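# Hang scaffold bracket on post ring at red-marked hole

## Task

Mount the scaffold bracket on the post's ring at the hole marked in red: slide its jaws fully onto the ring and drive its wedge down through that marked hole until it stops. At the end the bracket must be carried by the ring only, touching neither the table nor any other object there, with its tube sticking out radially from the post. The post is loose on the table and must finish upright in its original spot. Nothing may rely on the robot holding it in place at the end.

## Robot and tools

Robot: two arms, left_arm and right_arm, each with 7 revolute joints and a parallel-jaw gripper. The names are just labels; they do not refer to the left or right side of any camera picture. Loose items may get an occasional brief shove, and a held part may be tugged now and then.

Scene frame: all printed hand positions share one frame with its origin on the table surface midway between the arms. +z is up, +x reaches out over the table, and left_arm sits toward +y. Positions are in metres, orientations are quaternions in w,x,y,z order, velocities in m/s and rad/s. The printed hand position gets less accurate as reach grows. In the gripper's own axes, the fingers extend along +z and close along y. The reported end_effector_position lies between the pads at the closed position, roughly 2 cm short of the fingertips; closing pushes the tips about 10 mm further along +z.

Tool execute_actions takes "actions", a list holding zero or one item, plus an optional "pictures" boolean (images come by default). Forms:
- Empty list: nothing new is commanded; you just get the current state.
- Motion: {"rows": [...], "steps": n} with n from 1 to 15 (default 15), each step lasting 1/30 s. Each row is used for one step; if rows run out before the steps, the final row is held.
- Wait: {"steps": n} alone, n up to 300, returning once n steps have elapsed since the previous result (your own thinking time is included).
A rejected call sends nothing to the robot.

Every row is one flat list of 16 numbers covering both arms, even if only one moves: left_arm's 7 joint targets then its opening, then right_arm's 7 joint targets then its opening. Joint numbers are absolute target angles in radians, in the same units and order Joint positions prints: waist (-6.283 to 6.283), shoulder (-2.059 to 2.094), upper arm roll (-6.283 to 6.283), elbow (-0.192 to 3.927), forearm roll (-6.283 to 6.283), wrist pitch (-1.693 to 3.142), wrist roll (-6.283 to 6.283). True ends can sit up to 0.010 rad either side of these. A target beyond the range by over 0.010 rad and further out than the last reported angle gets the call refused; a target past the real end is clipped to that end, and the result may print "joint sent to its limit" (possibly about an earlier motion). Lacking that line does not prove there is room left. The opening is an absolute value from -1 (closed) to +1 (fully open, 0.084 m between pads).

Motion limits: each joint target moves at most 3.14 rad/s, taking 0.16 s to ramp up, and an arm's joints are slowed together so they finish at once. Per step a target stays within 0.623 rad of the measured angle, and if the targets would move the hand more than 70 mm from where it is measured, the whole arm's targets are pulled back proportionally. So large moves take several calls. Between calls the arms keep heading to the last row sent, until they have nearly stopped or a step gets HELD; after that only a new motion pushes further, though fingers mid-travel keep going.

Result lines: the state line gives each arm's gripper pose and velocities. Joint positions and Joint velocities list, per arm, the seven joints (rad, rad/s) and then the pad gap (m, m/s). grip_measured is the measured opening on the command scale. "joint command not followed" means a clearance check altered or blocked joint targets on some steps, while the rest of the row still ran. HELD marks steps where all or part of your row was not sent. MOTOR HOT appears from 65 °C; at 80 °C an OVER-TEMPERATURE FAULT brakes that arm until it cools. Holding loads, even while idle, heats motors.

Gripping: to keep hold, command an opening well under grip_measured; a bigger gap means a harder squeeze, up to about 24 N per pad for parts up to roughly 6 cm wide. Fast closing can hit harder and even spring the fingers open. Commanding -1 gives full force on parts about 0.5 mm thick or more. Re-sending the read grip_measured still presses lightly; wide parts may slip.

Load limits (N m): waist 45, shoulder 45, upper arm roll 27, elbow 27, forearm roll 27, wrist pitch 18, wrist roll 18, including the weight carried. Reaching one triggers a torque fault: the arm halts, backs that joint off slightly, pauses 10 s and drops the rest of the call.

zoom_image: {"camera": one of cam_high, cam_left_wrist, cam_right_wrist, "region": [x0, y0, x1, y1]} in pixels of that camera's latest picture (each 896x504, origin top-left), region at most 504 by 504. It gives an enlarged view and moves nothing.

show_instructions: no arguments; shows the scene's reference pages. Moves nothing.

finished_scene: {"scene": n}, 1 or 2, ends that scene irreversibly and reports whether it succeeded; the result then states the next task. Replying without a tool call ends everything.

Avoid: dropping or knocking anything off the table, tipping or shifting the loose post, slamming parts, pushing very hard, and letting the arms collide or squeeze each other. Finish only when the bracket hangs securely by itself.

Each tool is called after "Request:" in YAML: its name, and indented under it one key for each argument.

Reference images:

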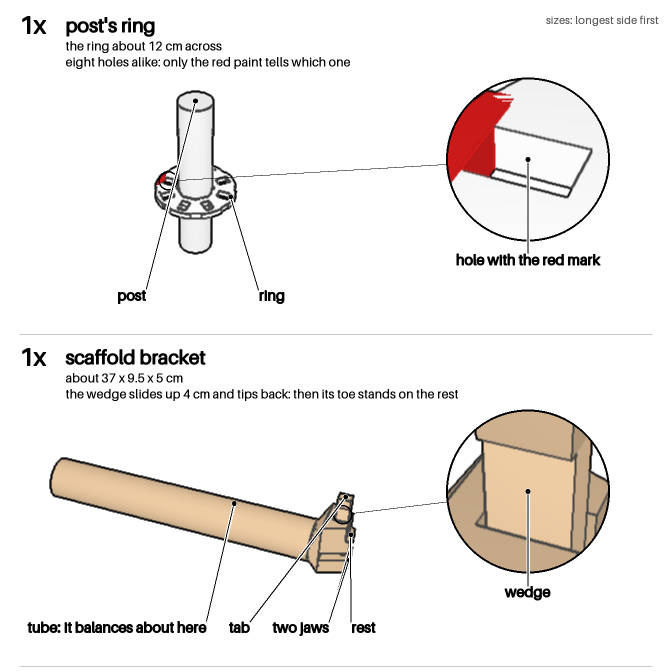

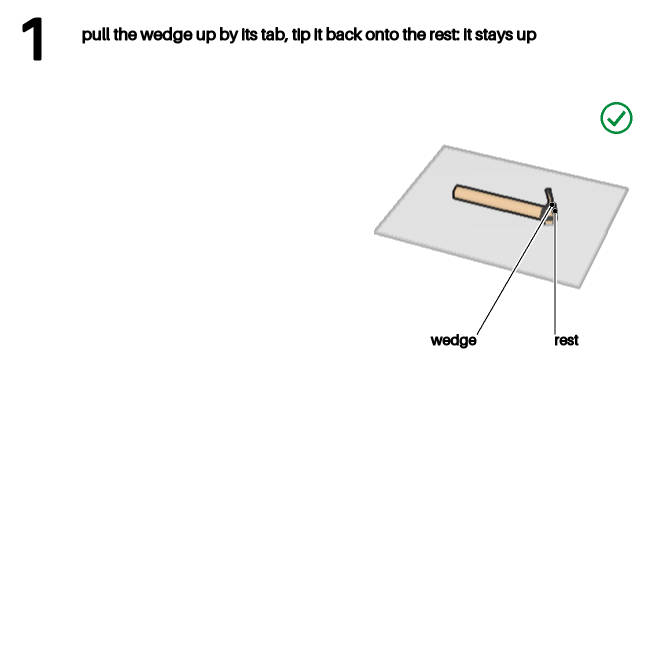

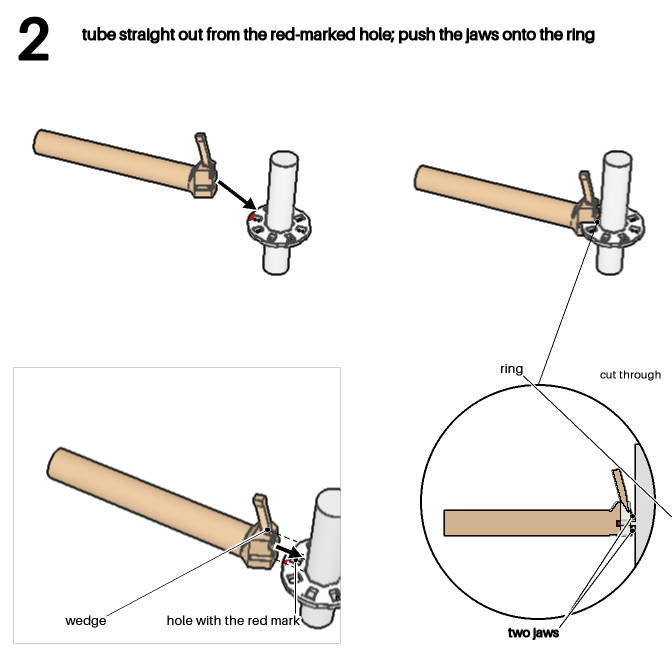

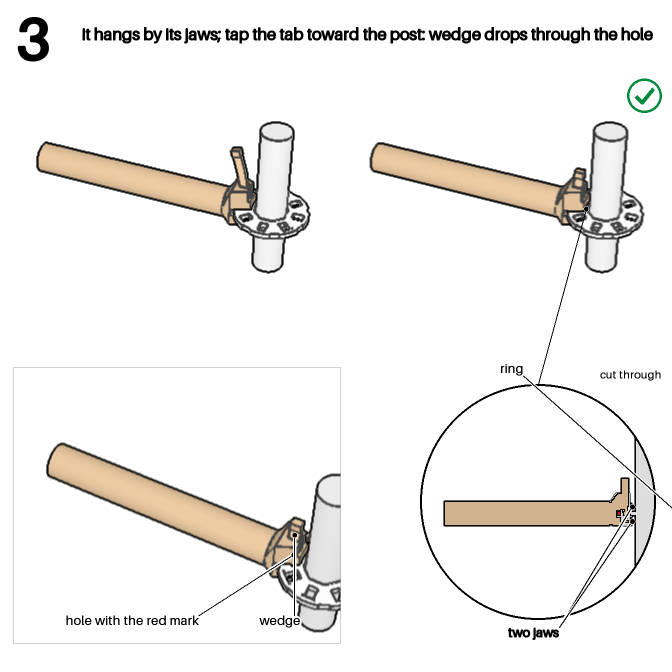

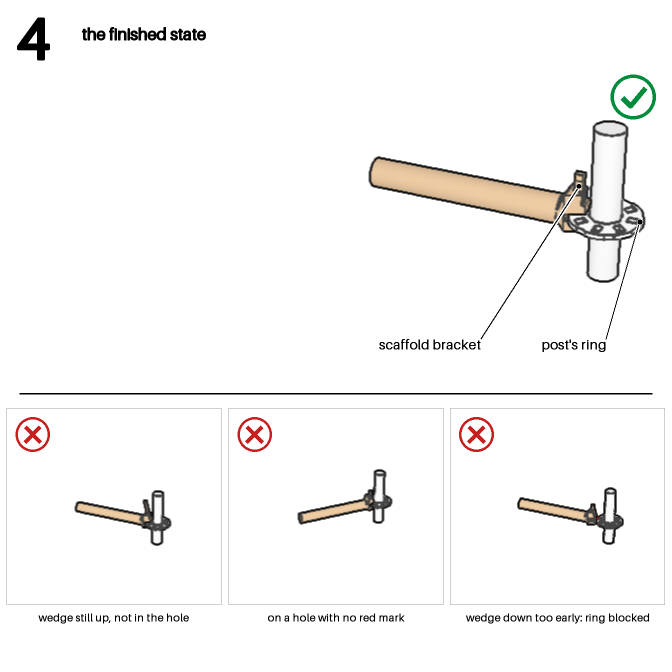

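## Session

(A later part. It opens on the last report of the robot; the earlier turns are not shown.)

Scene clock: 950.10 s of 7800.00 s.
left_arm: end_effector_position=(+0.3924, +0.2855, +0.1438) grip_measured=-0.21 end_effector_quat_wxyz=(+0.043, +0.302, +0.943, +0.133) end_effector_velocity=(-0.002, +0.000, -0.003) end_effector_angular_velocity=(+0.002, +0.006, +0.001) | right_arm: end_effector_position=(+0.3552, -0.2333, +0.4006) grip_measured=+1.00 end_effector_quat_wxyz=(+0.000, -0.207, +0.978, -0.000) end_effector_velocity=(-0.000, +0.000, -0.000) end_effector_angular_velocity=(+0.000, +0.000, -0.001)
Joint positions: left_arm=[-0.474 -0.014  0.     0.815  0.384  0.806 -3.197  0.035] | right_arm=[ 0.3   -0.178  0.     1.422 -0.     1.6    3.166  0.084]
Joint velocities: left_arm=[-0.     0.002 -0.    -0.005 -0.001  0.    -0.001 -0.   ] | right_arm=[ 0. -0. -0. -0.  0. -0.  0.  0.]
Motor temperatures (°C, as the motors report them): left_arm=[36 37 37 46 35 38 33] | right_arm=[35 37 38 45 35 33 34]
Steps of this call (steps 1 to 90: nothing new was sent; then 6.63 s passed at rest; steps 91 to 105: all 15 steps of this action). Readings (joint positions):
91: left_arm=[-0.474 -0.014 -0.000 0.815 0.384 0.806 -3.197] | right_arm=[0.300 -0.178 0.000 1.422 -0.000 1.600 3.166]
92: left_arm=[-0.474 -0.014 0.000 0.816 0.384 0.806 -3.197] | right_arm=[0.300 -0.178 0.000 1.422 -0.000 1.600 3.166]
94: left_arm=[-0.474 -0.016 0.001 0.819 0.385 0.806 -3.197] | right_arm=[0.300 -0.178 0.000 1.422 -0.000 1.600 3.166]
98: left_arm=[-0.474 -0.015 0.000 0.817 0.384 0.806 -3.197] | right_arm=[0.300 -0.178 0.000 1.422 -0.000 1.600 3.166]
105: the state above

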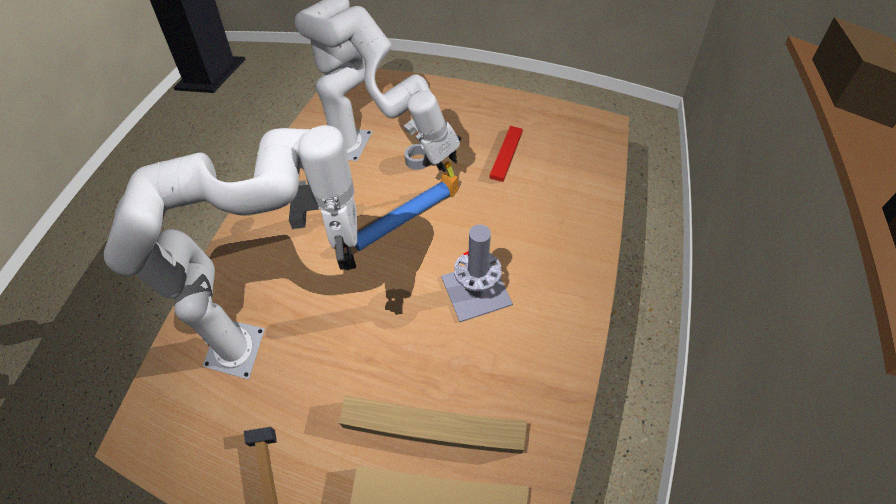

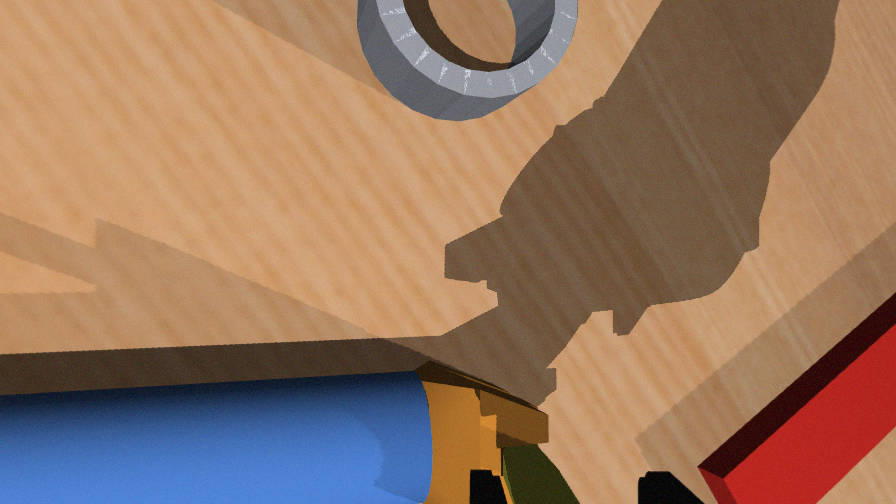

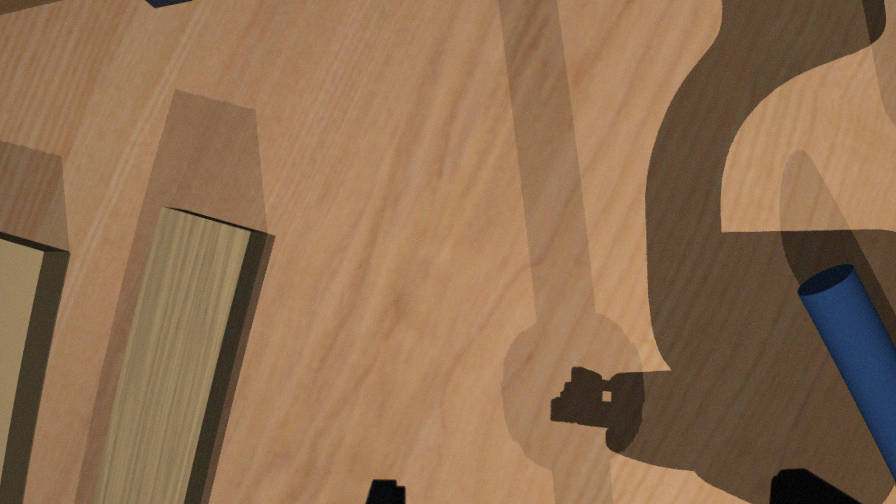

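Request:
execute_actions:
  actions:
    - {"rows": [[-0.4742,-0.0137,0,0.815,0.3838,0.8063,-3.1971,0.2,0.3,-0.178,0,1.422,0,1.6,3.166,1],[-0.4742,-0.0137,0,0.815,0.3838,0.8063,-3.1971,0.6,0.3,-0.178,0,1.422,0,1.6,3.166,1],[-0.4742,-0.0137,0,0.815,0.3838,0.8063,-3.1971,1,0.3,-0.178,0,1.422,0,1.6,3.166,1],[-0.4742,-0.0137,0,0.815,0.3838,0.8063,-3.1971,1,0.3,-0.178,0,1.422,0,1.6,3.166,1],[-0.4742,-0.0137,0,0.815,0.3838,0.8063,-3.1971,1,0.3,-0.178,0,1.422,0,1.6,3.166,1],[-0.4742,-0.0137,0,0.815,0.3838,0.8063,-3.1971,1,0.3,-0.178,0,1.422,0,1.6,3.166,1],[-0.4742,-0.0137,0,0.815,0.3838,0.8063,-3.1971,1,0.3,-0.178,0,1.422,0,1.6,3.166,1],[-0.4642,-0.0247,0,0.8396,0.3358,0.8447,-3.155,1,0.3,-0.178,0,1.422,0,1.6,3.166,1],[-0.4541,-0.0357,0,0.8641,0.2879,0.883,-3.113,1,0.3,-0.178,0,1.422,0,1.6,3.166,1],[-0.444,-0.0467,0,0.8887,0.2399,0.9214,-3.071,1,0.3,-0.178,0,1.422,0,1.6,3.166,1],[-0.434,-0.0577,0,0.9133,0.1919,0.9597,-3.029,1,0.3,-0.178,0,1.422,0,1.6,3.166,1],[-0.424,-0.0686,0,0.9378,0.1439,0.998,-2.987,1,0.3,-0.178,0,1.422,0,1.6,3.166,1],[-0.414,-0.0796,0,0.9624,0.096,1.0364,-2.945,1,0.3,-0.178,0,1.422,0,1.6,3.166,1],[-0.404,-0.0906,0,0.9869,0.048,1.0747,-2.903,1,0.3,-0.178,0,1.422,0,1.6,3.166,1],[-0.3938,-0.1016,0,1.0115,0,1.1131,-2.861,1,0.3,-0.178,0,1.422,0,1.6,3.166,1]], "steps": 15}
  pictures: false

Scene clock: 989.73 s of 7800.00 s.
left_arm: end_effector_position=(+0.3924, +0.2861, +0.1864) grip_measured=+1.00 end_effector_quat_wxyz=(+0.016, +0.290, +0.954, +0.076) end_effector_velocity=(-0.014, -0.035, +0.315) end_effector_angular_velocity=(-0.827, +0.505, +0.066) | right_arm: end_effector_position=(+0.3552, -0.2333, +0.4006) grip_measured=+1.00 end_effector_quat_wxyz=(+0.000, -0.207, +0.978, -0.000) end_effector_velocity=(+0.000, -0.000, +0.000) end_effector_angular_velocity=(-0.001, -0.001, -0.000)
Joint positions: left_arm=[-0.433 -0.059  0.001  0.917  0.187  0.963 -3.025  0.084] | right_arm=[ 0.3   -0.178  0.     1.422  0.     1.6    3.166  0.084]
Joint velocities: left_arm=[ 0.284 -0.319  0.015  0.7   -1.309  1.036  1.14  -0.   ] | right_arm=[-0.    -0.     0.     0.001 -0.001  0.     0.     0.   ]
Motor temperatures (°C, as the motors report them): left_arm=[36 36 37 44 35 38 33] | right_arm=[35 37 38 45 35 33 34]
Steps of this call (steps 1 to 15: the robot went on to your last target; steps 16 to 130: nothing new was sent; then 34.80 s passed at rest; steps 131 to 145: all 15 steps of this action). Readings (joint positions):
131: left_arm=[-0.474 -0.014 0.000 0.815 0.384 0.806 -3.197] | right_arm=[0.300 -0.178 0.000 1.422 -0.000 1.600 3.166]
132: left_arm=[-0.474 -0.014 0.000 0.815 0.384 0.806 -3.197] | right_arm=[0.300 -0.178 0.000 1.422 0.000 1.600 3.166]
134: left_arm=[-0.474 -0.014 0.000 0.815 0.384 0.806 -3.197] | right_arm=[0.300 -0.178 0.000 1.422 -0.000 1.600 3.166]
138: left_arm=[-0.474 -0.014 -0.000 0.815 0.384 0.806 -3.197] | right_arm=[0.300 -0.178 0.000 1.422 -0.000 1.600 3.166]
145: the state above

Request:
execute_actions:
  actions:
    - {"rows": [[-0.6217,-0.1606,0,0.9502,0,1.1108,-1.5177,1,0.3,-0.178,0,1.422,0,1.6,3.166,1]], "steps": 15}
  pictures: false

Request:
execute_actions:
  actions:
    - {"steps": 15}

Scene clock: 1009.57 s of 7800.00 s.
left_arm: end_effector_position=(+0.3309, +0.1983, +0.2306) grip_measured=+1.00 end_effector_quat_wxyz=(+0.000, +0.787, +0.617, +0.000) end_effector_velocity=(-0.036, -0.036, -0.001) end_effector_angular_velocity=(-0.002, +0.002, -2.900) | right_arm: end_effector_position=(+0.3552, -0.2333, +0.4006) grip_measured=+1.00 end_effector_quat_wxyz=(+0.000, -0.207, +0.978, -0.000) end_effector_velocity=(-0.000, -0.000, +0.000) end_effector_angular_velocity=(+0.001, -0.000, -0.002)
Joint positions: left_arm=[-0.606 -0.157 -0.001  0.955 -0.     1.111 -1.874  0.084] | right_arm=[ 0.3   -0.178  0.     1.422 -0.     1.6    3.166  0.084]
Joint velocities: left_arm=[-0.15  -0.04   0.032 -0.043  0.002 -0.002  2.781 -0.   ] | right_arm=[-0.001 -0.001  0.    -0.     0.001  0.     0.001  0.   ]
Motor temperatures (°C, as the motors report them): left_arm=[36 36 37 44 35 38 33] | right_arm=[35 37 38 45 35 33 34]
Steps of this call (steps 1 to 30: the robot went on to your last target; steps 31 to 90: nothing new was sent; then 16.33 s passed at rest; steps 91 to 105: all 15 steps of this action). Readings (joint positions):
91: left_arm=[-0.394 -0.102 0.000 1.011 0.000 1.113 -2.861] | right_arm=[0.300 -0.178 -0.000 1.422 0.000 1.600 3.166]
92: left_arm=[-0.395 -0.102 0.000 1.011 0.000 1.113 -2.856] | right_arm=[0.300 -0.178 -0.000 1.422 0.000 1.600 3.166]
94: left_arm=[-0.409 -0.106 0.003 1.007 0.000 1.113 -2.813] | right_arm=[0.300 -0.178 -0.000 1.422 0.000 1.600 3.166]
98: left_arm=[-0.499 -0.129 -0.000 0.983 -0.000 1.112 -2.547] | right_arm=[0.300 -0.178 -0.000 1.422 0.000 1.600 3.166]
105: the state above

Scene clock: 1010.07 s of 7800.00 s.
left_arm: end_effector_position=(+0.3267, +0.1939, +0.2305) grip_measured=+1.00 end_effector_quat_wxyz=(-0.000, +0.886, +0.463, -0.000) end_effector_velocity=(-0.000, -0.001, +0.001) end_effector_angular_velocity=(-0.001, -0.002, -0.020) | right_arm: end_effector_position=(+0.3552, -0.2333, +0.4006) grip_measured=+1.00 end_effector_quat_wxyz=(+0.000, -0.207, +0.978, -0.000) end_effector_velocity=(+0.000, -0.000, -0.001) end_effector_angular_velocity=(-0.002, +0.001, -0.000)
Joint positions: left_arm=[-0.621 -0.161  0.     0.95   0.     1.111 -1.519  0.084] | right_arm=[ 0.3   -0.178  0.     1.422 -0.     1.6    3.166  0.084]
Joint velocities: left_arm=[-0.001 -0.    -0.002  0.002 -0.    -0.     0.018  0.   ] | right_arm=[ 0.001  0.001  0.    -0.    -0.002 -0.     0.001  0.   ]
Motor temperatures (°C, as the motors report them): left_arm=[36 36 37 44 35 38 33] | right_arm=[35 37 38 45 35 33 34]
Steps of this call (steps 1 to 15: the robot went on to your last target). Readings (joint positions):
1: left_arm=[-0.610 -0.158 -0.000 0.953 -0.000 1.111 -1.786] | right_arm=[0.300 -0.178 -0.000 1.422 -0.000 1.600 3.166]
2: left_arm=[-0.614 -0.159 0.000 0.952 0.000 1.111 -1.710] | right_arm=[0.300 -0.178 0.000 1.422 -0.000 1.600 3.166]
4: left_arm=[-0.617 -0.160 0.001 0.951 0.000 1.111 -1.607] | right_arm=[0.300 -0.178 0.000 1.422 0.000 1.600 3.166]
8: left_arm=[-0.620 -0.160 0.001 0.950 0.000 1.111 -1.537] | right_arm=[0.300 -0.178 -0.000 1.422 0.000 1.600 3.166]
15: the state above

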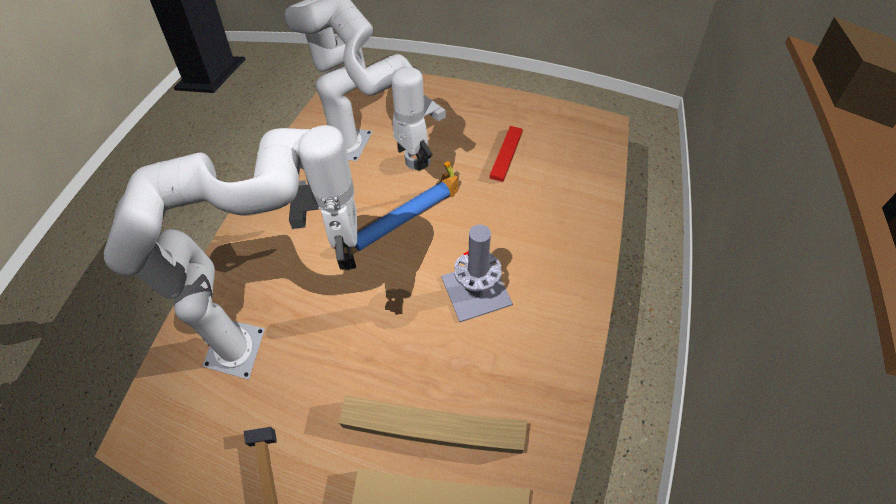

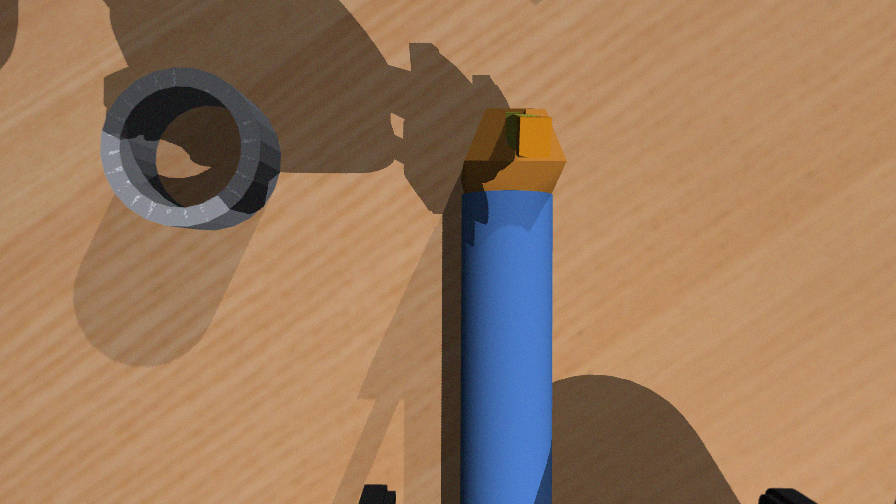

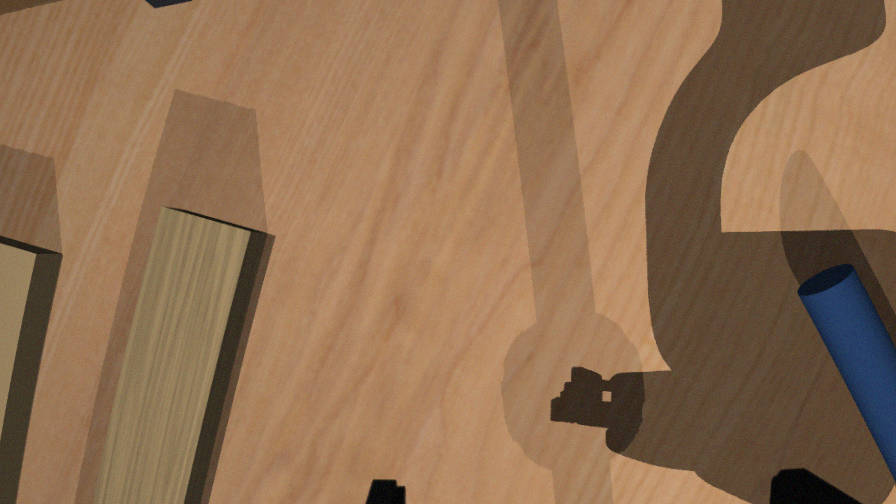

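Request:
execute_actions:
  actions:
    - {"rows": [[-0.6235,-0.12,0,0.9137,0,1.0333,-1.5195,1,0.3,-0.178,0,1.422,0,1.6,3.166,1],[-0.6245,-0.08,0,0.877,0,0.957,-1.5205,1,0.3,-0.178,0,1.422,0,1.6,3.166,1],[-0.6255,-0.04,0,0.84,0,0.88,-1.5215,1,0.3,-0.178,0,1.422,0,1.6,3.166,1],[-0.6262,0.0,0,0.803,0,0.803,-1.5222,1,0.3,-0.178,0,1.422,0,1.6,3.166,1],[-0.6269,0.044,0,0.7675,0,0.7235,-1.5229,1,0.3,-0.178,0,1.422,0,1.6,3.166,1]], "steps": 15}

Scene clock: 1035.70 s of 7800.00 s.
left_arm: end_effector_position=(+0.3283, +0.1902, +0.1036) grip_measured=+1.00 end_effector_quat_wxyz=(-0.002, +0.887, +0.462, -0.001) end_effector_velocity=(+0.028, -0.019, -0.007) end_effector_angular_velocity=(-0.068, -0.108, -0.002) | right_arm: end_effector_position=(+0.3552, -0.2333, +0.4006) grip_measured=+1.00 end_effector_quat_wxyz=(+0.000, -0.207, +0.978, -0.000) end_effector_velocity=(-0.000, +0.001, -0.000) end_effector_angular_velocity=(+0.000, +0.000, +0.002)
Joint positions: left_arm=[-0.627  0.038  0.     0.772 -0.     0.738 -1.523  0.084] | right_arm=[ 0.3   -0.178  0.     1.422 -0.     1.6    3.166  0.084]
Joint velocities: left_arm=[-0.004  0.041  0.    -0.009  0.    -0.178 -0.002  0.   ] | right_arm=[ 0.001  0.     0.    -0.     0.    -0.    -0.     0.   ]
Motor temperatures (°C, as the motors report them): left_arm=[36 36 37 44 35 38 33] | right_arm=[35 37 38 45 35 33 34]
Steps of this call (steps 1 to 15: the robot went on to your last target; steps 16 to 90: nothing new was sent; then 22.13 s passed at rest; steps 91 to 105: all 15 steps of this action). Readings (joint positions):
91: left_arm=[-0.622 -0.161 0.000 0.950 -0.000 1.111 -1.518] | right_arm=[0.300 -0.178 -0.000 1.422 0.000 1.600 3.166]
92: left_arm=[-0.622 -0.159 0.000 0.949 0.000 1.106 -1.518] | right_arm=[0.300 -0.178 -0.000 1.422 -0.000 1.600 3.166]
94: left_arm=[-0.623 -0.141 0.000 0.933 0.000 1.062 -1.519] | right_arm=[0.300 -0.178 0.000 1.422 0.000 1.600 3.166]
98: left_arm=[-0.625 -0.051 -0.000 0.851 -0.000 0.904 -1.521] | right_arm=[0.300 -0.178 -0.000 1.422 0.000 1.600 3.166]
105: the state above

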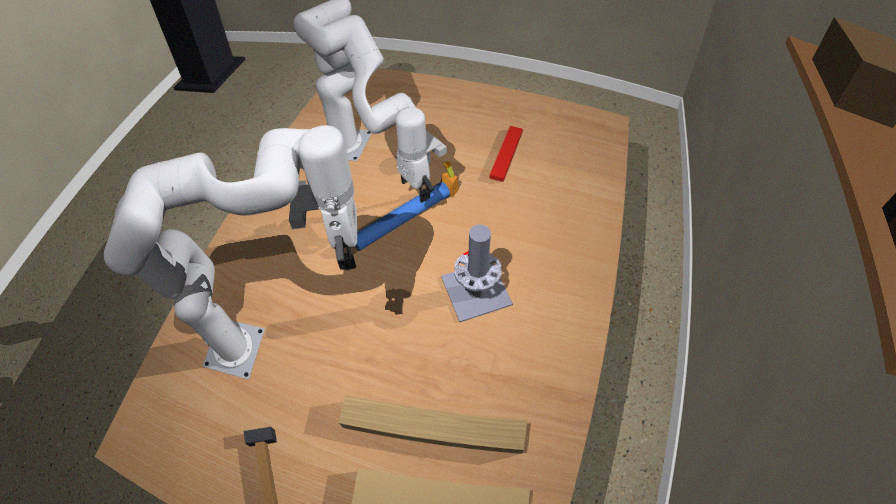

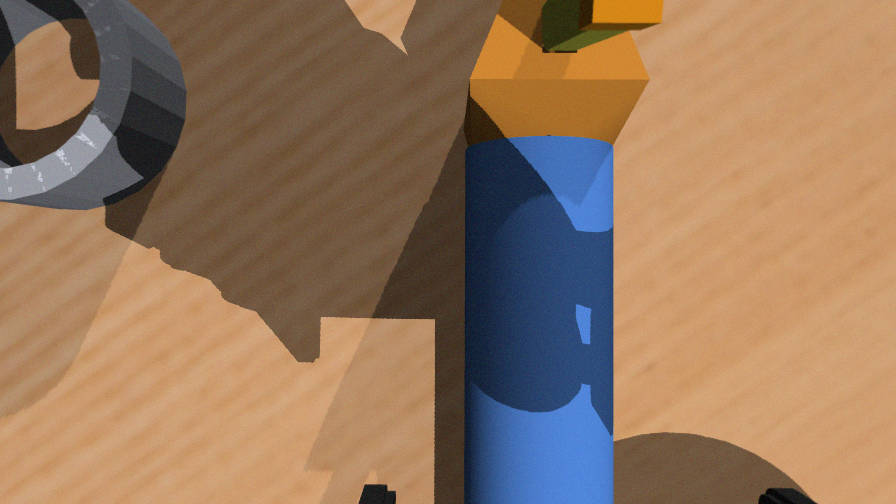

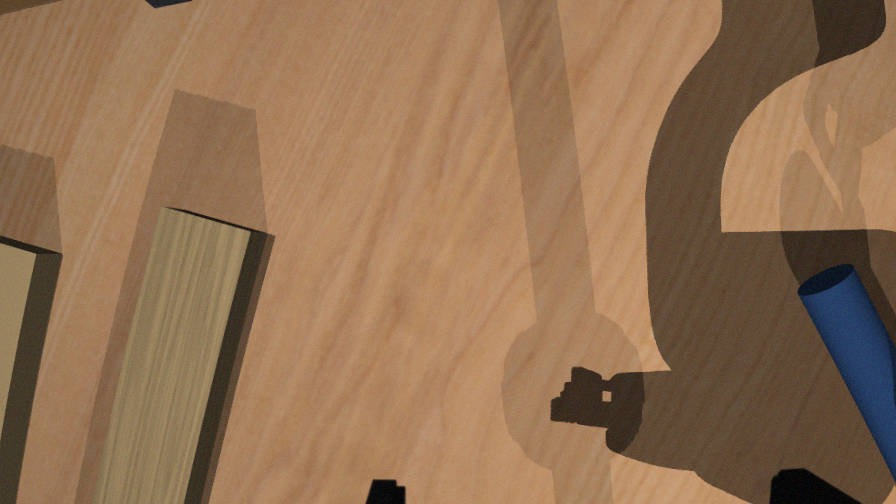

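Request:
execute_actions:
  actions:
    - {"rows": [[-0.6269,0.07,0,0.7605,0,0.6905,-1.5229,1,0.3,-0.178,0,1.422,0,1.6,3.166,1],[-0.6269,0.097,0,0.7535,0,0.6565,-1.5229,1,0.3,-0.178,0,1.422,0,1.6,3.166,1],[-0.6269,0.124,0,0.747,0,0.623,-1.5229,1,0.3,-0.178,0,1.422,0,1.6,3.166,1],[-0.6269,0.152,0,0.741,0,0.589,-1.5229,1,0.3,-0.178,0,1.422,0,1.6,3.166,1],[-0.6269,0.18,0,0.7357,0,0.5557,-1.5229,1,0.3,-0.178,0,1.422,0,1.6,3.166,1],[-0.6269,0.195,0,0.7332,0,0.5382,-1.5229,1,0.3,-0.178,0,1.422,0,1.6,3.166,1],[-0.6269,0.2077,0,0.7313,0,0.5236,-1.5229,1,0.3,-0.178,0,1.422,0,1.6,3.166,1]], "steps": 15}
  pictures: false

Request:
execute_actions:
  actions:
    - {"rows": [[-0.6269,0.2077,0,0.7313,0,0.5236,-1.5229,0.8,0.3,-0.178,0,1.422,0,1.6,3.166,1],[-0.6269,0.2077,0,0.7313,0,0.5236,-1.5229,0.65,0.3,-0.178,0,1.422,0,1.6,3.166,1],[-0.6269,0.2077,0,0.7313,0,0.5236,-1.5229,0.5,0.3,-0.178,0,1.422,0,1.6,3.166,1],[-0.6269,0.2077,0,0.7313,0,0.5236,-1.5229,0.4,0.3,-0.178,0,1.422,0,1.6,3.166,1],[-0.6269,0.2077,0,0.7313,0,0.5236,-1.5229,0.32,0.3,-0.178,0,1.422,0,1.6,3.166,1],[-0.6269,0.2077,0,0.7313,0,0.5236,-1.5229,0.26,0.3,-0.178,0,1.422,0,1.6,3.166,1],[-0.6269,0.2077,0,0.7313,0,0.5236,-1.5229,0.21,0.3,-0.178,0,1.422,0,1.6,3.166,1],[-0.6269,0.2077,0,0.7313,0,0.5236,-1.5229,0.17,0.3,-0.178,0,1.422,0,1.6,3.166,1],[-0.6269,0.2077,0,0.7313,0,0.5236,-1.5229,0.13,0.3,-0.178,0,1.422,0,1.6,3.166,1],[-0.6269,0.2077,0,0.7313,0,0.5236,-1.5229,0.09,0.3,-0.178,0,1.422,0,1.6,3.166,1],[-0.6269,0.2077,0,0.7313,0,0.5236,-1.5229,0.0,0.3,-0.178,0,1.422,0,1.6,3.166,1],[-0.6269,0.2077,0,0.7313,0,0.5236,-1.5229,-0.2,0.3,-0.178,0,1.422,0,1.6,3.166,1],[-0.6269,0.2077,0,0.7313,0,0.5236,-1.5229,-0.5,0.3,-0.178,0,1.422,0,1.6,3.166,1],[-0.6269,0.2077,0,0.7313,0,0.5236,-1.5229,-0.8,0.3,-0.178,0,1.422,0,1.6,3.166,1],[-0.6269,0.2077,0,0.7313,0,0.5236,-1.5229,-1,0.3,-0.178,0,1.422,0,1.6,3.166,1]], "steps": 15}

Scene clock: 1053.77 s of 7800.00 s.
left_arm: end_effector_position=(+0.3292, +0.1895, +0.0352) grip_measured=+1.00 end_effector_quat_wxyz=(+0.000, +0.887, +0.462, +0.000) end_effector_velocity=(+0.008, -0.006, -0.004) end_effector_angular_velocity=(-0.017, -0.027, -0.000) | right_arm: end_effector_position=(+0.3552, -0.2333, +0.4006) grip_measured=+1.00 end_effector_quat_wxyz=(-0.000, -0.207, +0.978, -0.000) end_effector_velocity=(+0.000, -0.001, -0.000) end_effector_angular_velocity=(+0.000, +0.000, -0.000)
Joint positions: left_arm=[-0.627  0.204 -0.     0.733  0.     0.527 -1.523  0.084] | right_arm=[ 0.3   -0.178 -0.     1.422 -0.     1.6    3.166  0.084]
Joint velocities: left_arm=[-0.001  0.02  -0.001  0.004  0.    -0.048 -0.001  0.   ] | right_arm=[-0.002  0.    -0.    -0.     0.    -0.    -0.002 -0.   ]
Motor temperatures (°C, as the motors report them): left_arm=[36 36 37 44 35 38 33] | right_arm=[35 37 38 45 35 33 34]
Steps of this call (steps 1 to 30: the robot went on to your last target; steps 31 to 90: nothing new was sent; then 14.57 s passed at rest; steps 91 to 105: all 15 steps of this action). Readings (joint positions):
91: left_arm=[-0.627 0.044 -0.000 0.767 -0.000 0.723 -1.523] | right_arm=[0.300 -0.178 -0.000 1.422 -0.000 1.600 3.166]
92: left_arm=[-0.627 0.047 -0.000 0.767 0.000 0.719 -1.523] | right_arm=[0.300 -0.178 0.000 1.422 0.000 1.600 3.166]
94: left_arm=[-0.627 0.070 -0.000 0.763 0.000 0.686 -1.523] | right_arm=[0.300 -0.178 -0.000 1.422 0.000 1.600 3.166]
98: left_arm=[-0.627 0.159 0.000 0.739 -0.000 0.584 -1.523] | right_arm=[0.300 -0.178 -0.000 1.422 0.000 1.600 3.166]
105: the state above

Scene clock: 1054.27 s of 7800.00 s.
left_arm: end_effector_position=(+0.3290, +0.1896, +0.0339) grip_measured=+0.13 end_effector_quat_wxyz=(+0.000, +0.887, +0.462, +0.000) end_effector_velocity=(+0.000, -0.000, +0.000) end_effector_angular_velocity=(+0.000, -0.000, -0.002) | right_arm: end_effector_position=(+0.3552, -0.2333, +0.4006) grip_measured=+1.00 end_effector_quat_wxyz=(-0.000, -0.207, +0.978, -0.000) end_effector_velocity=(-0.000, +0.001, +0.000) end_effector_angular_velocity=(+0.001, -0.001, +0.001)
Joint positions: left_arm=[-0.627  0.207  0.     0.732 -0.     0.523 -1.523  0.05 ] | right_arm=[ 0.3   -0.178  0.     1.422 -0.     1.6    3.166  0.084]
Joint velocities: left_arm=[-0.     0.     0.     0.001  0.     0.     0.001  0.   ] | right_arm=[ 0.001 -0.001  0.    -0.     0.001 -0.     0.     0.   ]
Motor temperatures (°C, as the motors report them): left_arm=[36 36 37 44 35 38 33] | right_arm=[35 37 38 45 35 33 34]
Steps of this call (steps 1 to 15: all 15 steps of this action). Readings (joint positions):
1: left_arm=[-0.627 0.205 -0.000 0.733 0.000 0.526 -1.523] | right_arm=[0.300 -0.178 -0.000 1.422 0.000 1.600 3.166]
2: left_arm=[-0.627 0.205 -0.000 0.733 0.000 0.525 -1.523] | right_arm=[0.300 -0.178 0.000 1.422 0.000 1.600 3.166]
4: left_arm=[-0.627 0.206 -0.000 0.732 0.000 0.524 -1.523] | right_arm=[0.300 -0.178 -0.000 1.422 -0.000 1.600 3.166]
8: left_arm=[-0.627 0.207 -0.000 0.732 0.000 0.524 -1.523] | right_arm=[0.300 -0.178 0.000 1.422 -0.000 1.600 3.166]
15: the state above

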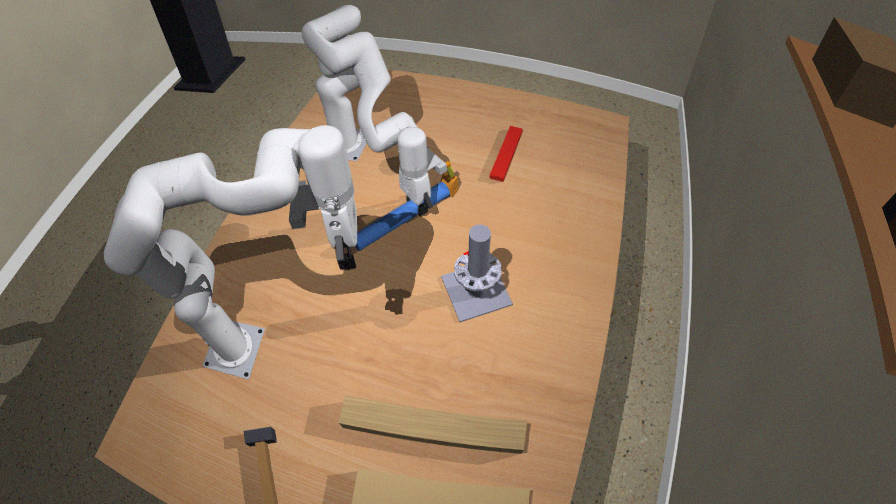

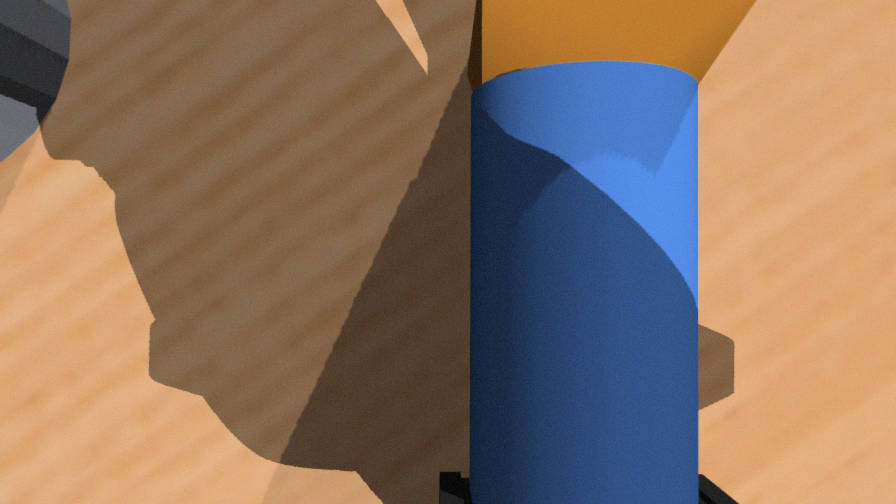

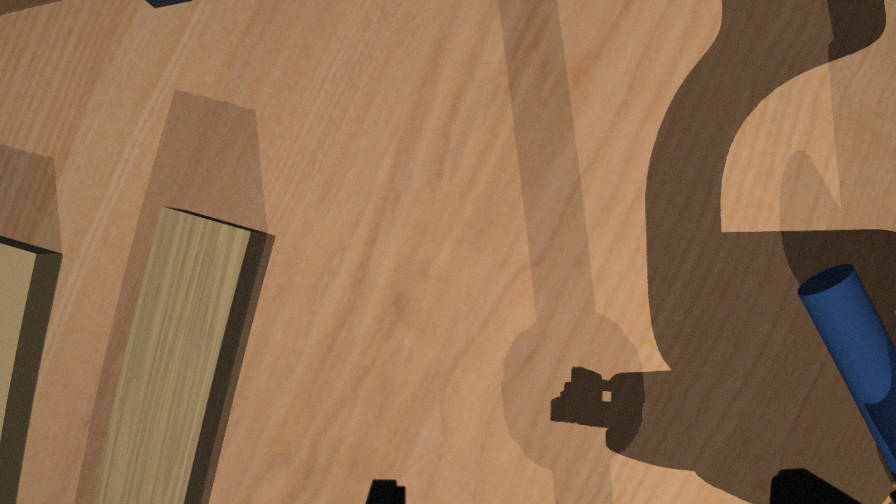

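Request:
execute_actions:
  actions:
    - {"rows": [[-0.6269,0.2057,0,0.7316,0,0.5259,-1.5229,-1,0.3,-0.178,0,1.422,0,1.6,3.166,1],[-0.6269,0.2027,0,0.732,0,0.5293,-1.5229,-1,0.3,-0.178,0,1.422,0,1.6,3.166,1],[-0.6269,0.199,0,0.7326,0,0.5336,-1.5229,-1,0.3,-0.178,0,1.422,0,1.6,3.166,1],[-0.6269,0.195,0,0.7332,0,0.5382,-1.5229,-1,0.3,-0.178,0,1.422,0,1.6,3.166,1],[-0.6269,0.19,0,0.734,0,0.544,-1.5229,-1,0.3,-0.178,0,1.422,0,1.6,3.166,1],[-0.6269,0.185,0,0.7348,0,0.5498,-1.5229,-1,0.3,-0.178,0,1.422,0,1.6,3.166,1],[-0.6269,0.18,0,0.7357,0,0.5557,-1.5229,-1,0.3,-0.178,0,1.422,0,1.6,3.166,1],[-0.6269,0.175,0,0.7366,0,0.5616,-1.5229,-1,0.3,-0.178,0,1.422,0,1.6,3.166,1],[-0.6269,0.17,0,0.7375,0,0.5675,-1.5229,-1,0.3,-0.178,0,1.422,0,1.6,3.166,1],[-0.6269,0.165,0,0.7385,0,0.5735,-1.5229,-1,0.3,-0.178,0,1.422,0,1.6,3.166,1],[-0.6269,0.16,0,0.7394,0,0.5794,-1.5229,-1,0.3,-0.178,0,1.422,0,1.6,3.166,1],[-0.6269,0.156,0,0.7402,0,0.5842,-1.5229,-1,0.3,-0.178,0,1.422,0,1.6,3.166,1],[-0.6269,0.1535,0,0.7407,0,0.5872,-1.5229,-1,0.3,-0.178,0,1.422,0,1.6,3.166,1],[-0.6269,0.152,0,0.741,0,0.589,-1.5229,-1,0.3,-0.178,0,1.422,0,1.6,3.166,1]], "steps": 15}
  pictures: false

Request:
execute_actions:
  actions:
    - {"steps": 30}

Scene clock: 1080.40 s of 7800.00 s.
left_arm: end_effector_position=(+0.3291, +0.1896, +0.0524) grip_measured=+0.13 end_effector_quat_wxyz=(-0.000, +0.887, +0.462, -0.000) end_effector_velocity=(+0.014, -0.008, +0.047) end_effector_angular_velocity=(-0.024, -0.039, +0.001) | right_arm: end_effector_position=(+0.3552, -0.2333, +0.4006) grip_measured=+1.00 end_effector_quat_wxyz=(-0.000, -0.207, +0.978, -0.000) end_effector_velocity=(+0.000, +0.000, -0.000) end_effector_angular_velocity=(+0.000, +0.001, -0.002)
Joint positions: left_arm=[-0.627  0.159  0.     0.739 -0.     0.581 -1.523  0.05 ] | right_arm=[ 0.3   -0.178  0.     1.422 -0.     1.6    3.166  0.084]
Joint velocities: left_arm=[ 0.001 -0.098  0.001  0.036  0.001  0.089 -0.001  0.   ] | right_arm=[ 0.     0.001 -0.     0.     0.     0.     0.002 -0.   ]
Motor temperatures (°C, as the motors report them): left_arm=[36 36 37 42 35 38 33] | right_arm=[35 37 38 46 35 33 34]
Steps of this call (steps 1 to 15: the robot went on to your last target; steps 16 to 90: nothing new was sent; then 22.63 s passed at rest; steps 91 to 105: all 15 steps of this action). Readings (joint positions):
91: left_arm=[-0.627 0.208 -0.000 0.731 0.000 0.524 -1.523] | right_arm=[0.300 -0.178 0.000 1.422 -0.000 1.600 3.166]
92: left_arm=[-0.627 0.207 -0.000 0.731 0.000 0.524 -1.523] | right_arm=[0.300 -0.178 -0.000 1.422 -0.000 1.600 3.166]
94: left_arm=[-0.627 0.206 0.000 0.731 0.000 0.528 -1.522] | right_arm=[0.300 -0.178 0.000 1.422 0.000 1.600 3.166]
98: left_arm=[-0.627 0.194 -0.000 0.727 0.000 0.547 -1.523] | right_arm=[0.300 -0.178 0.000 1.422 -0.000 1.600 3.166]
105: the state above

Scene clock: 1081.40 s of 7800.00 s.
left_arm: end_effector_position=(+0.3294, +0.1894, +0.0554) grip_measured=+0.13 end_effector_quat_wxyz=(-0.000, +0.887, +0.462, -0.000) end_effector_velocity=(-0.000, +0.000, -0.000) end_effector_angular_velocity=(+0.000, +0.000, +0.000) | right_arm: end_effector_position=(+0.3552, -0.2333, +0.4006) grip_measured=+1.00 end_effector_quat_wxyz=(+0.000, -0.207, +0.978, -0.000) end_effector_velocity=(+0.000, -0.000, -0.000) end_effector_angular_velocity=(+0.000, +0.001, +0.000)
Joint positions: left_arm=[-0.627  0.152  0.     0.741  0.     0.589 -1.523  0.05 ] | right_arm=[ 0.3   -0.178 -0.     1.422 -0.     1.6    3.166  0.084]
Joint velocities: left_arm=[ 0.    -0.     0.    -0.001 -0.    -0.    -0.     0.   ] | right_arm=[-0.     0.    -0.    -0.001  0.    -0.    -0.001 -0.   ]
Motor temperatures (°C, as the motors report them): left_arm=[36 36 37 42 35 38 33] | right_arm=[35 37 38 46 35 33 34]
Steps of this call (steps 1 to 15: the robot went on to your last target; steps 16 to 30: nothing new was sent). Readings (joint positions):
1: left_arm=[-0.627 0.157 0.000 0.740 -0.000 0.584 -1.523] | right_arm=[0.300 -0.178 0.000 1.422 0.000 1.600 3.166]
2: left_arm=[-0.627 0.155 0.000 0.741 -0.000 0.585 -1.523] | right_arm=[0.300 -0.178 -0.000 1.422 0.000 1.600 3.166]
4: left_arm=[-0.627 0.154 -0.000 0.740 -0.000 0.587 -1.523] | right_arm=[0.300 -0.178 0.000 1.422 -0.000 1.600 3.166]
8: left_arm=[-0.627 0.153 -0.000 0.740 -0.000 0.589 -1.523] | right_arm=[0.300 -0.178 -0.000 1.422 -0.000 1.600 3.166]
30: the state above
All arms were judged still, so your last target was given up. Only a new action makes them travel on or press farther. Fingers that are still opening or closing keep moving.

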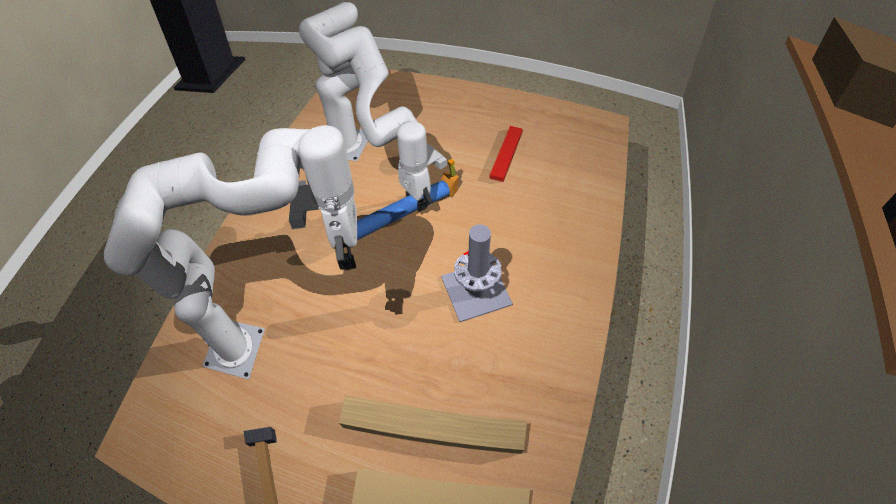

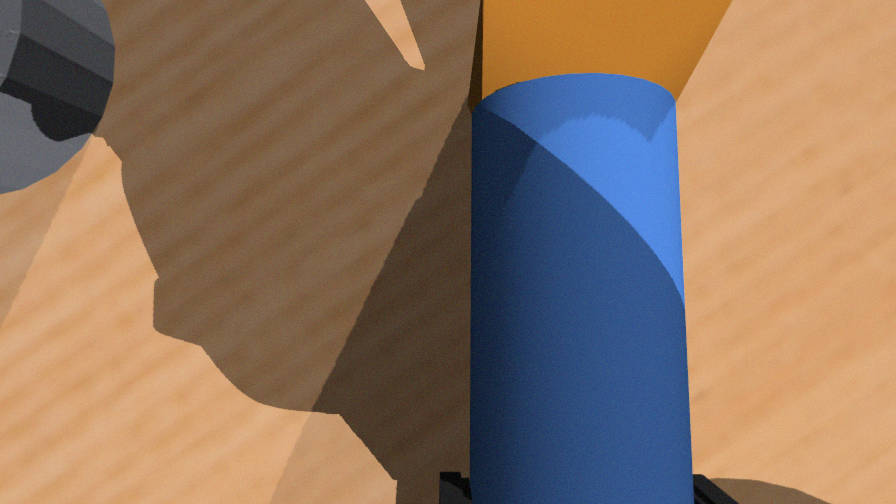

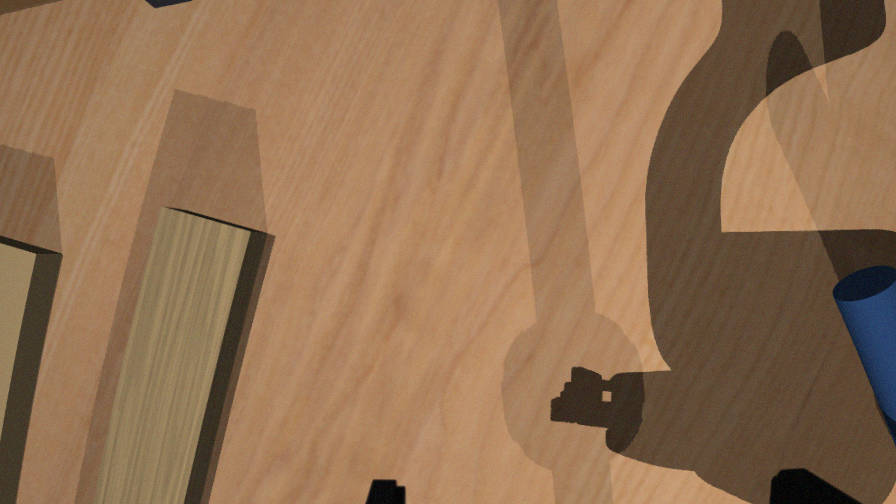

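Request:
execute_actions:
  actions:
    - {"rows": [[-0.6269,0.1535,0,0.7407,0,0.5872,-1.5229,-1,0.3,-0.178,0,1.422,0,1.6,3.166,1],[-0.6269,0.156,0,0.7402,0,0.5842,-1.5229,-1,0.3,-0.178,0,1.422,0,1.6,3.166,1],[-0.6269,0.16,0,0.7394,0,0.5794,-1.5229,-1,0.3,-0.178,0,1.422,0,1.6,3.166,1],[-0.6269,0.165,0,0.7385,0,0.5735,-1.5229,-1,0.3,-0.178,0,1.422,0,1.6,3.166,1],[-0.6269,0.17,0,0.7375,0,0.5675,-1.5229,-1,0.3,-0.178,0,1.422,0,1.6,3.166,1],[-0.6269,0.175,0,0.7366,0,0.5616,-1.5229,-1,0.3,-0.178,0,1.422,0,1.6,3.166,1],[-0.6269,0.18,0,0.7357,0,0.5557,-1.5229,-1,0.3,-0.178,0,1.422,0,1.6,3.166,1],[-0.6269,0.185,0,0.7348,0,0.5498,-1.5229,-1,0.3,-0.178,0,1.422,0,1.6,3.166,1],[-0.6269,0.19,0,0.734,0,0.544,-1.5229,-1,0.3,-0.178,0,1.422,0,1.6,3.166,1],[-0.6269,0.195,0,0.7332,0,0.5382,-1.5229,-1,0.3,-0.178,0,1.422,0,1.6,3.166,1],[-0.6269,0.199,0,0.7326,0,0.5336,-1.5229,-1,0.3,-0.178,0,1.422,0,1.6,3.166,1],[-0.6269,0.2027,0,0.732,0,0.5293,-1.5229,-1,0.3,-0.178,0,1.422,0,1.6,3.166,1],[-0.6269,0.2057,0,0.7316,0,0.5259,-1.5229,-1,0.3,-0.178,0,1.422,0,1.6,3.166,1]], "steps": 15}
  pictures: false

Request:
execute_actions:
  actions:
    - {"steps": 12}

Scene clock: 1097.93 s of 7800.00 s.
left_arm: end_effector_position=(+0.3288, +0.1896, +0.0364) grip_measured=+0.13 end_effector_quat_wxyz=(-0.000, +0.887, +0.461, +0.000) end_effector_velocity=(-0.006, +0.007, -0.033) end_effector_angular_velocity=(+0.012, +0.017, +0.006) | right_arm: end_effector_position=(+0.3552, -0.2333, +0.4006) grip_measured=+1.00 end_effector_quat_wxyz=(-0.000, -0.207, +0.978, -0.000) end_effector_velocity=(+0.000, -0.000, +0.000) end_effector_angular_velocity=(-0.000, -0.001, +0.002)
Joint positions: left_arm=[-0.627  0.2   -0.     0.733  0.     0.532 -1.523  0.05 ] | right_arm=[ 0.3   -0.178 -0.     1.422 -0.     1.6    3.166  0.084]
Joint velocities: left_arm=[ 0.002  0.075  0.005 -0.02  -0.    -0.074  0.    -0.   ] | right_arm=[-0.    -0.     0.     0.    -0.001 -0.    -0.001  0.   ]
Motor temperatures (°C, as the motors report them): left_arm=[36 37 37 44 35 38 33] | right_arm=[35 37 38 46 35 33 34]
Steps of this call (steps 1 to 130: nothing new was sent; then 11.70 s passed at rest; steps 131 to 145: all 15 steps of this action). Readings (joint positions):
131: left_arm=[-0.627 0.152 -0.000 0.741 -0.000 0.589 -1.523] | right_arm=[0.300 -0.178 0.000 1.422 0.000 1.600 3.166]
132: left_arm=[-0.627 0.152 -0.000 0.741 -0.000 0.588 -1.523] | right_arm=[0.300 -0.178 0.000 1.422 -0.000 1.600 3.166]
134: left_arm=[-0.627 0.155 -0.000 0.741 0.000 0.585 -1.523] | right_arm=[0.300 -0.178 -0.000 1.422 -0.000 1.600 3.166]
138: left_arm=[-0.627 0.169 -0.000 0.739 0.000 0.567 -1.523] | right_arm=[0.300 -0.178 0.000 1.422 0.000 1.600 3.166]
145: the state above

Scene clock: 1098.33 s of 7800.00 s.
left_arm: end_effector_position=(+0.3293, +0.1896, +0.0351) grip_measured=+0.13 end_effector_quat_wxyz=(+0.001, +0.887, +0.462, +0.000) end_effector_velocity=(+0.001, -0.000, +0.000) end_effector_angular_velocity=(-0.001, -0.002, +0.000) | right_arm: end_effector_position=(+0.3552, -0.2333, +0.4006) grip_measured=+1.00 end_effector_quat_wxyz=(+0.000, -0.207, +0.978, -0.000) end_effector_velocity=(+0.000, -0.000, -0.000) end_effector_angular_velocity=(-0.001, +0.000, -0.001)
Joint positions: left_arm=[-0.627  0.204  0.     0.732 -0.     0.526 -1.523  0.05 ] | right_arm=[ 0.3   -0.178  0.     1.422  0.     1.6    3.166  0.084]
Joint velocities: left_arm=[ 0.001  0.002  0.     0.002 -0.    -0.002  0.001  0.   ] | right_arm=[-0.     0.001  0.    -0.    -0.001 -0.     0.001 -0.   ]
Motor temperatures (°C, as the motors report them): left_arm=[36 37 37 44 35 38 33] | right_arm=[35 37 38 46 35 33 34]
Steps of this call (steps 1 to 12: the robot went on to your last target). Readings (joint positions):
1: left_arm=[-0.627 0.202 -0.000 0.732 0.000 0.530 -1.523] | right_arm=[0.300 -0.178 -0.000 1.422 -0.000 1.600 3.166]
2: left_arm=[-0.627 0.203 -0.000 0.732 0.000 0.529 -1.523] | right_arm=[0.300 -0.178 0.000 1.422 -0.000 1.600 3.166]
4: left_arm=[-0.627 0.204 0.000 0.732 -0.000 0.528 -1.523] | right_arm=[0.300 -0.178 -0.000 1.422 0.000 1.600 3.166]
8: left_arm=[-0.627 0.204 0.000 0.732 -0.000 0.527 -1.523] | right_arm=[0.300 -0.178 0.000 1.422 0.000 1.600 3.166]
12: the state above

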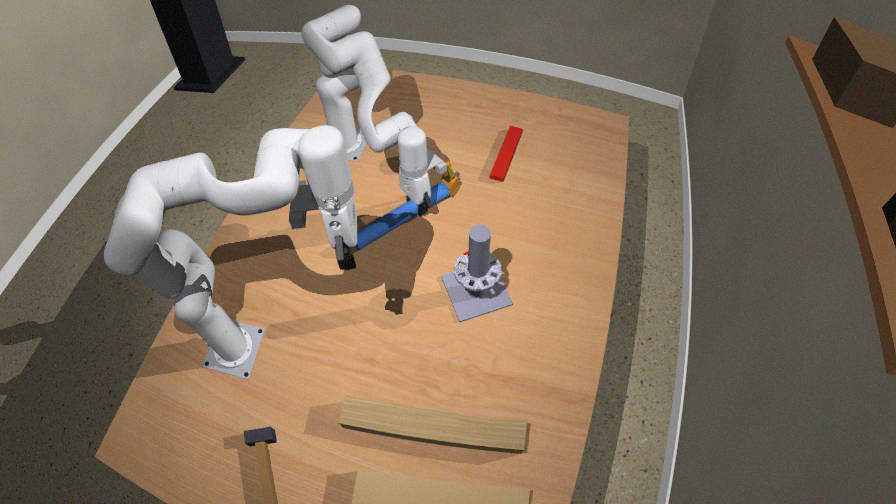

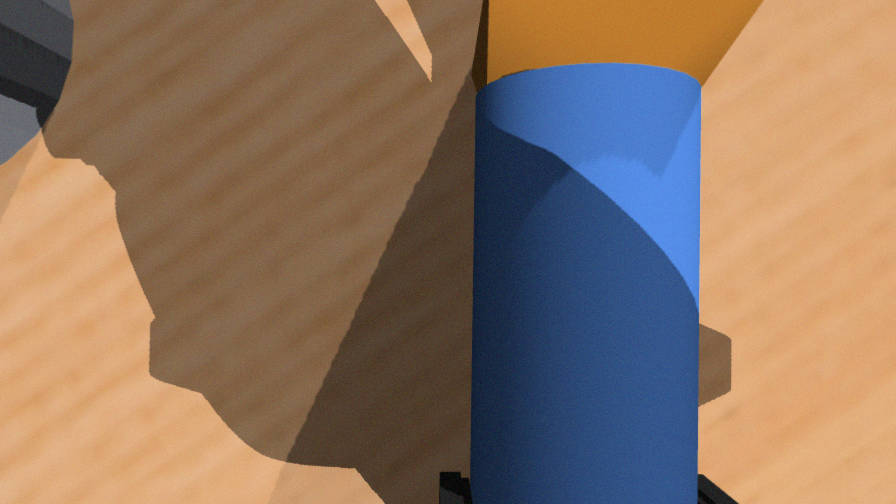

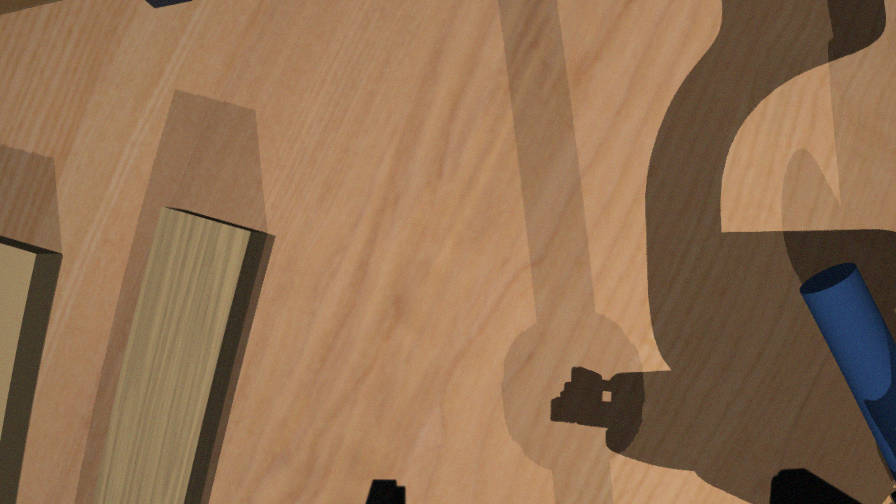

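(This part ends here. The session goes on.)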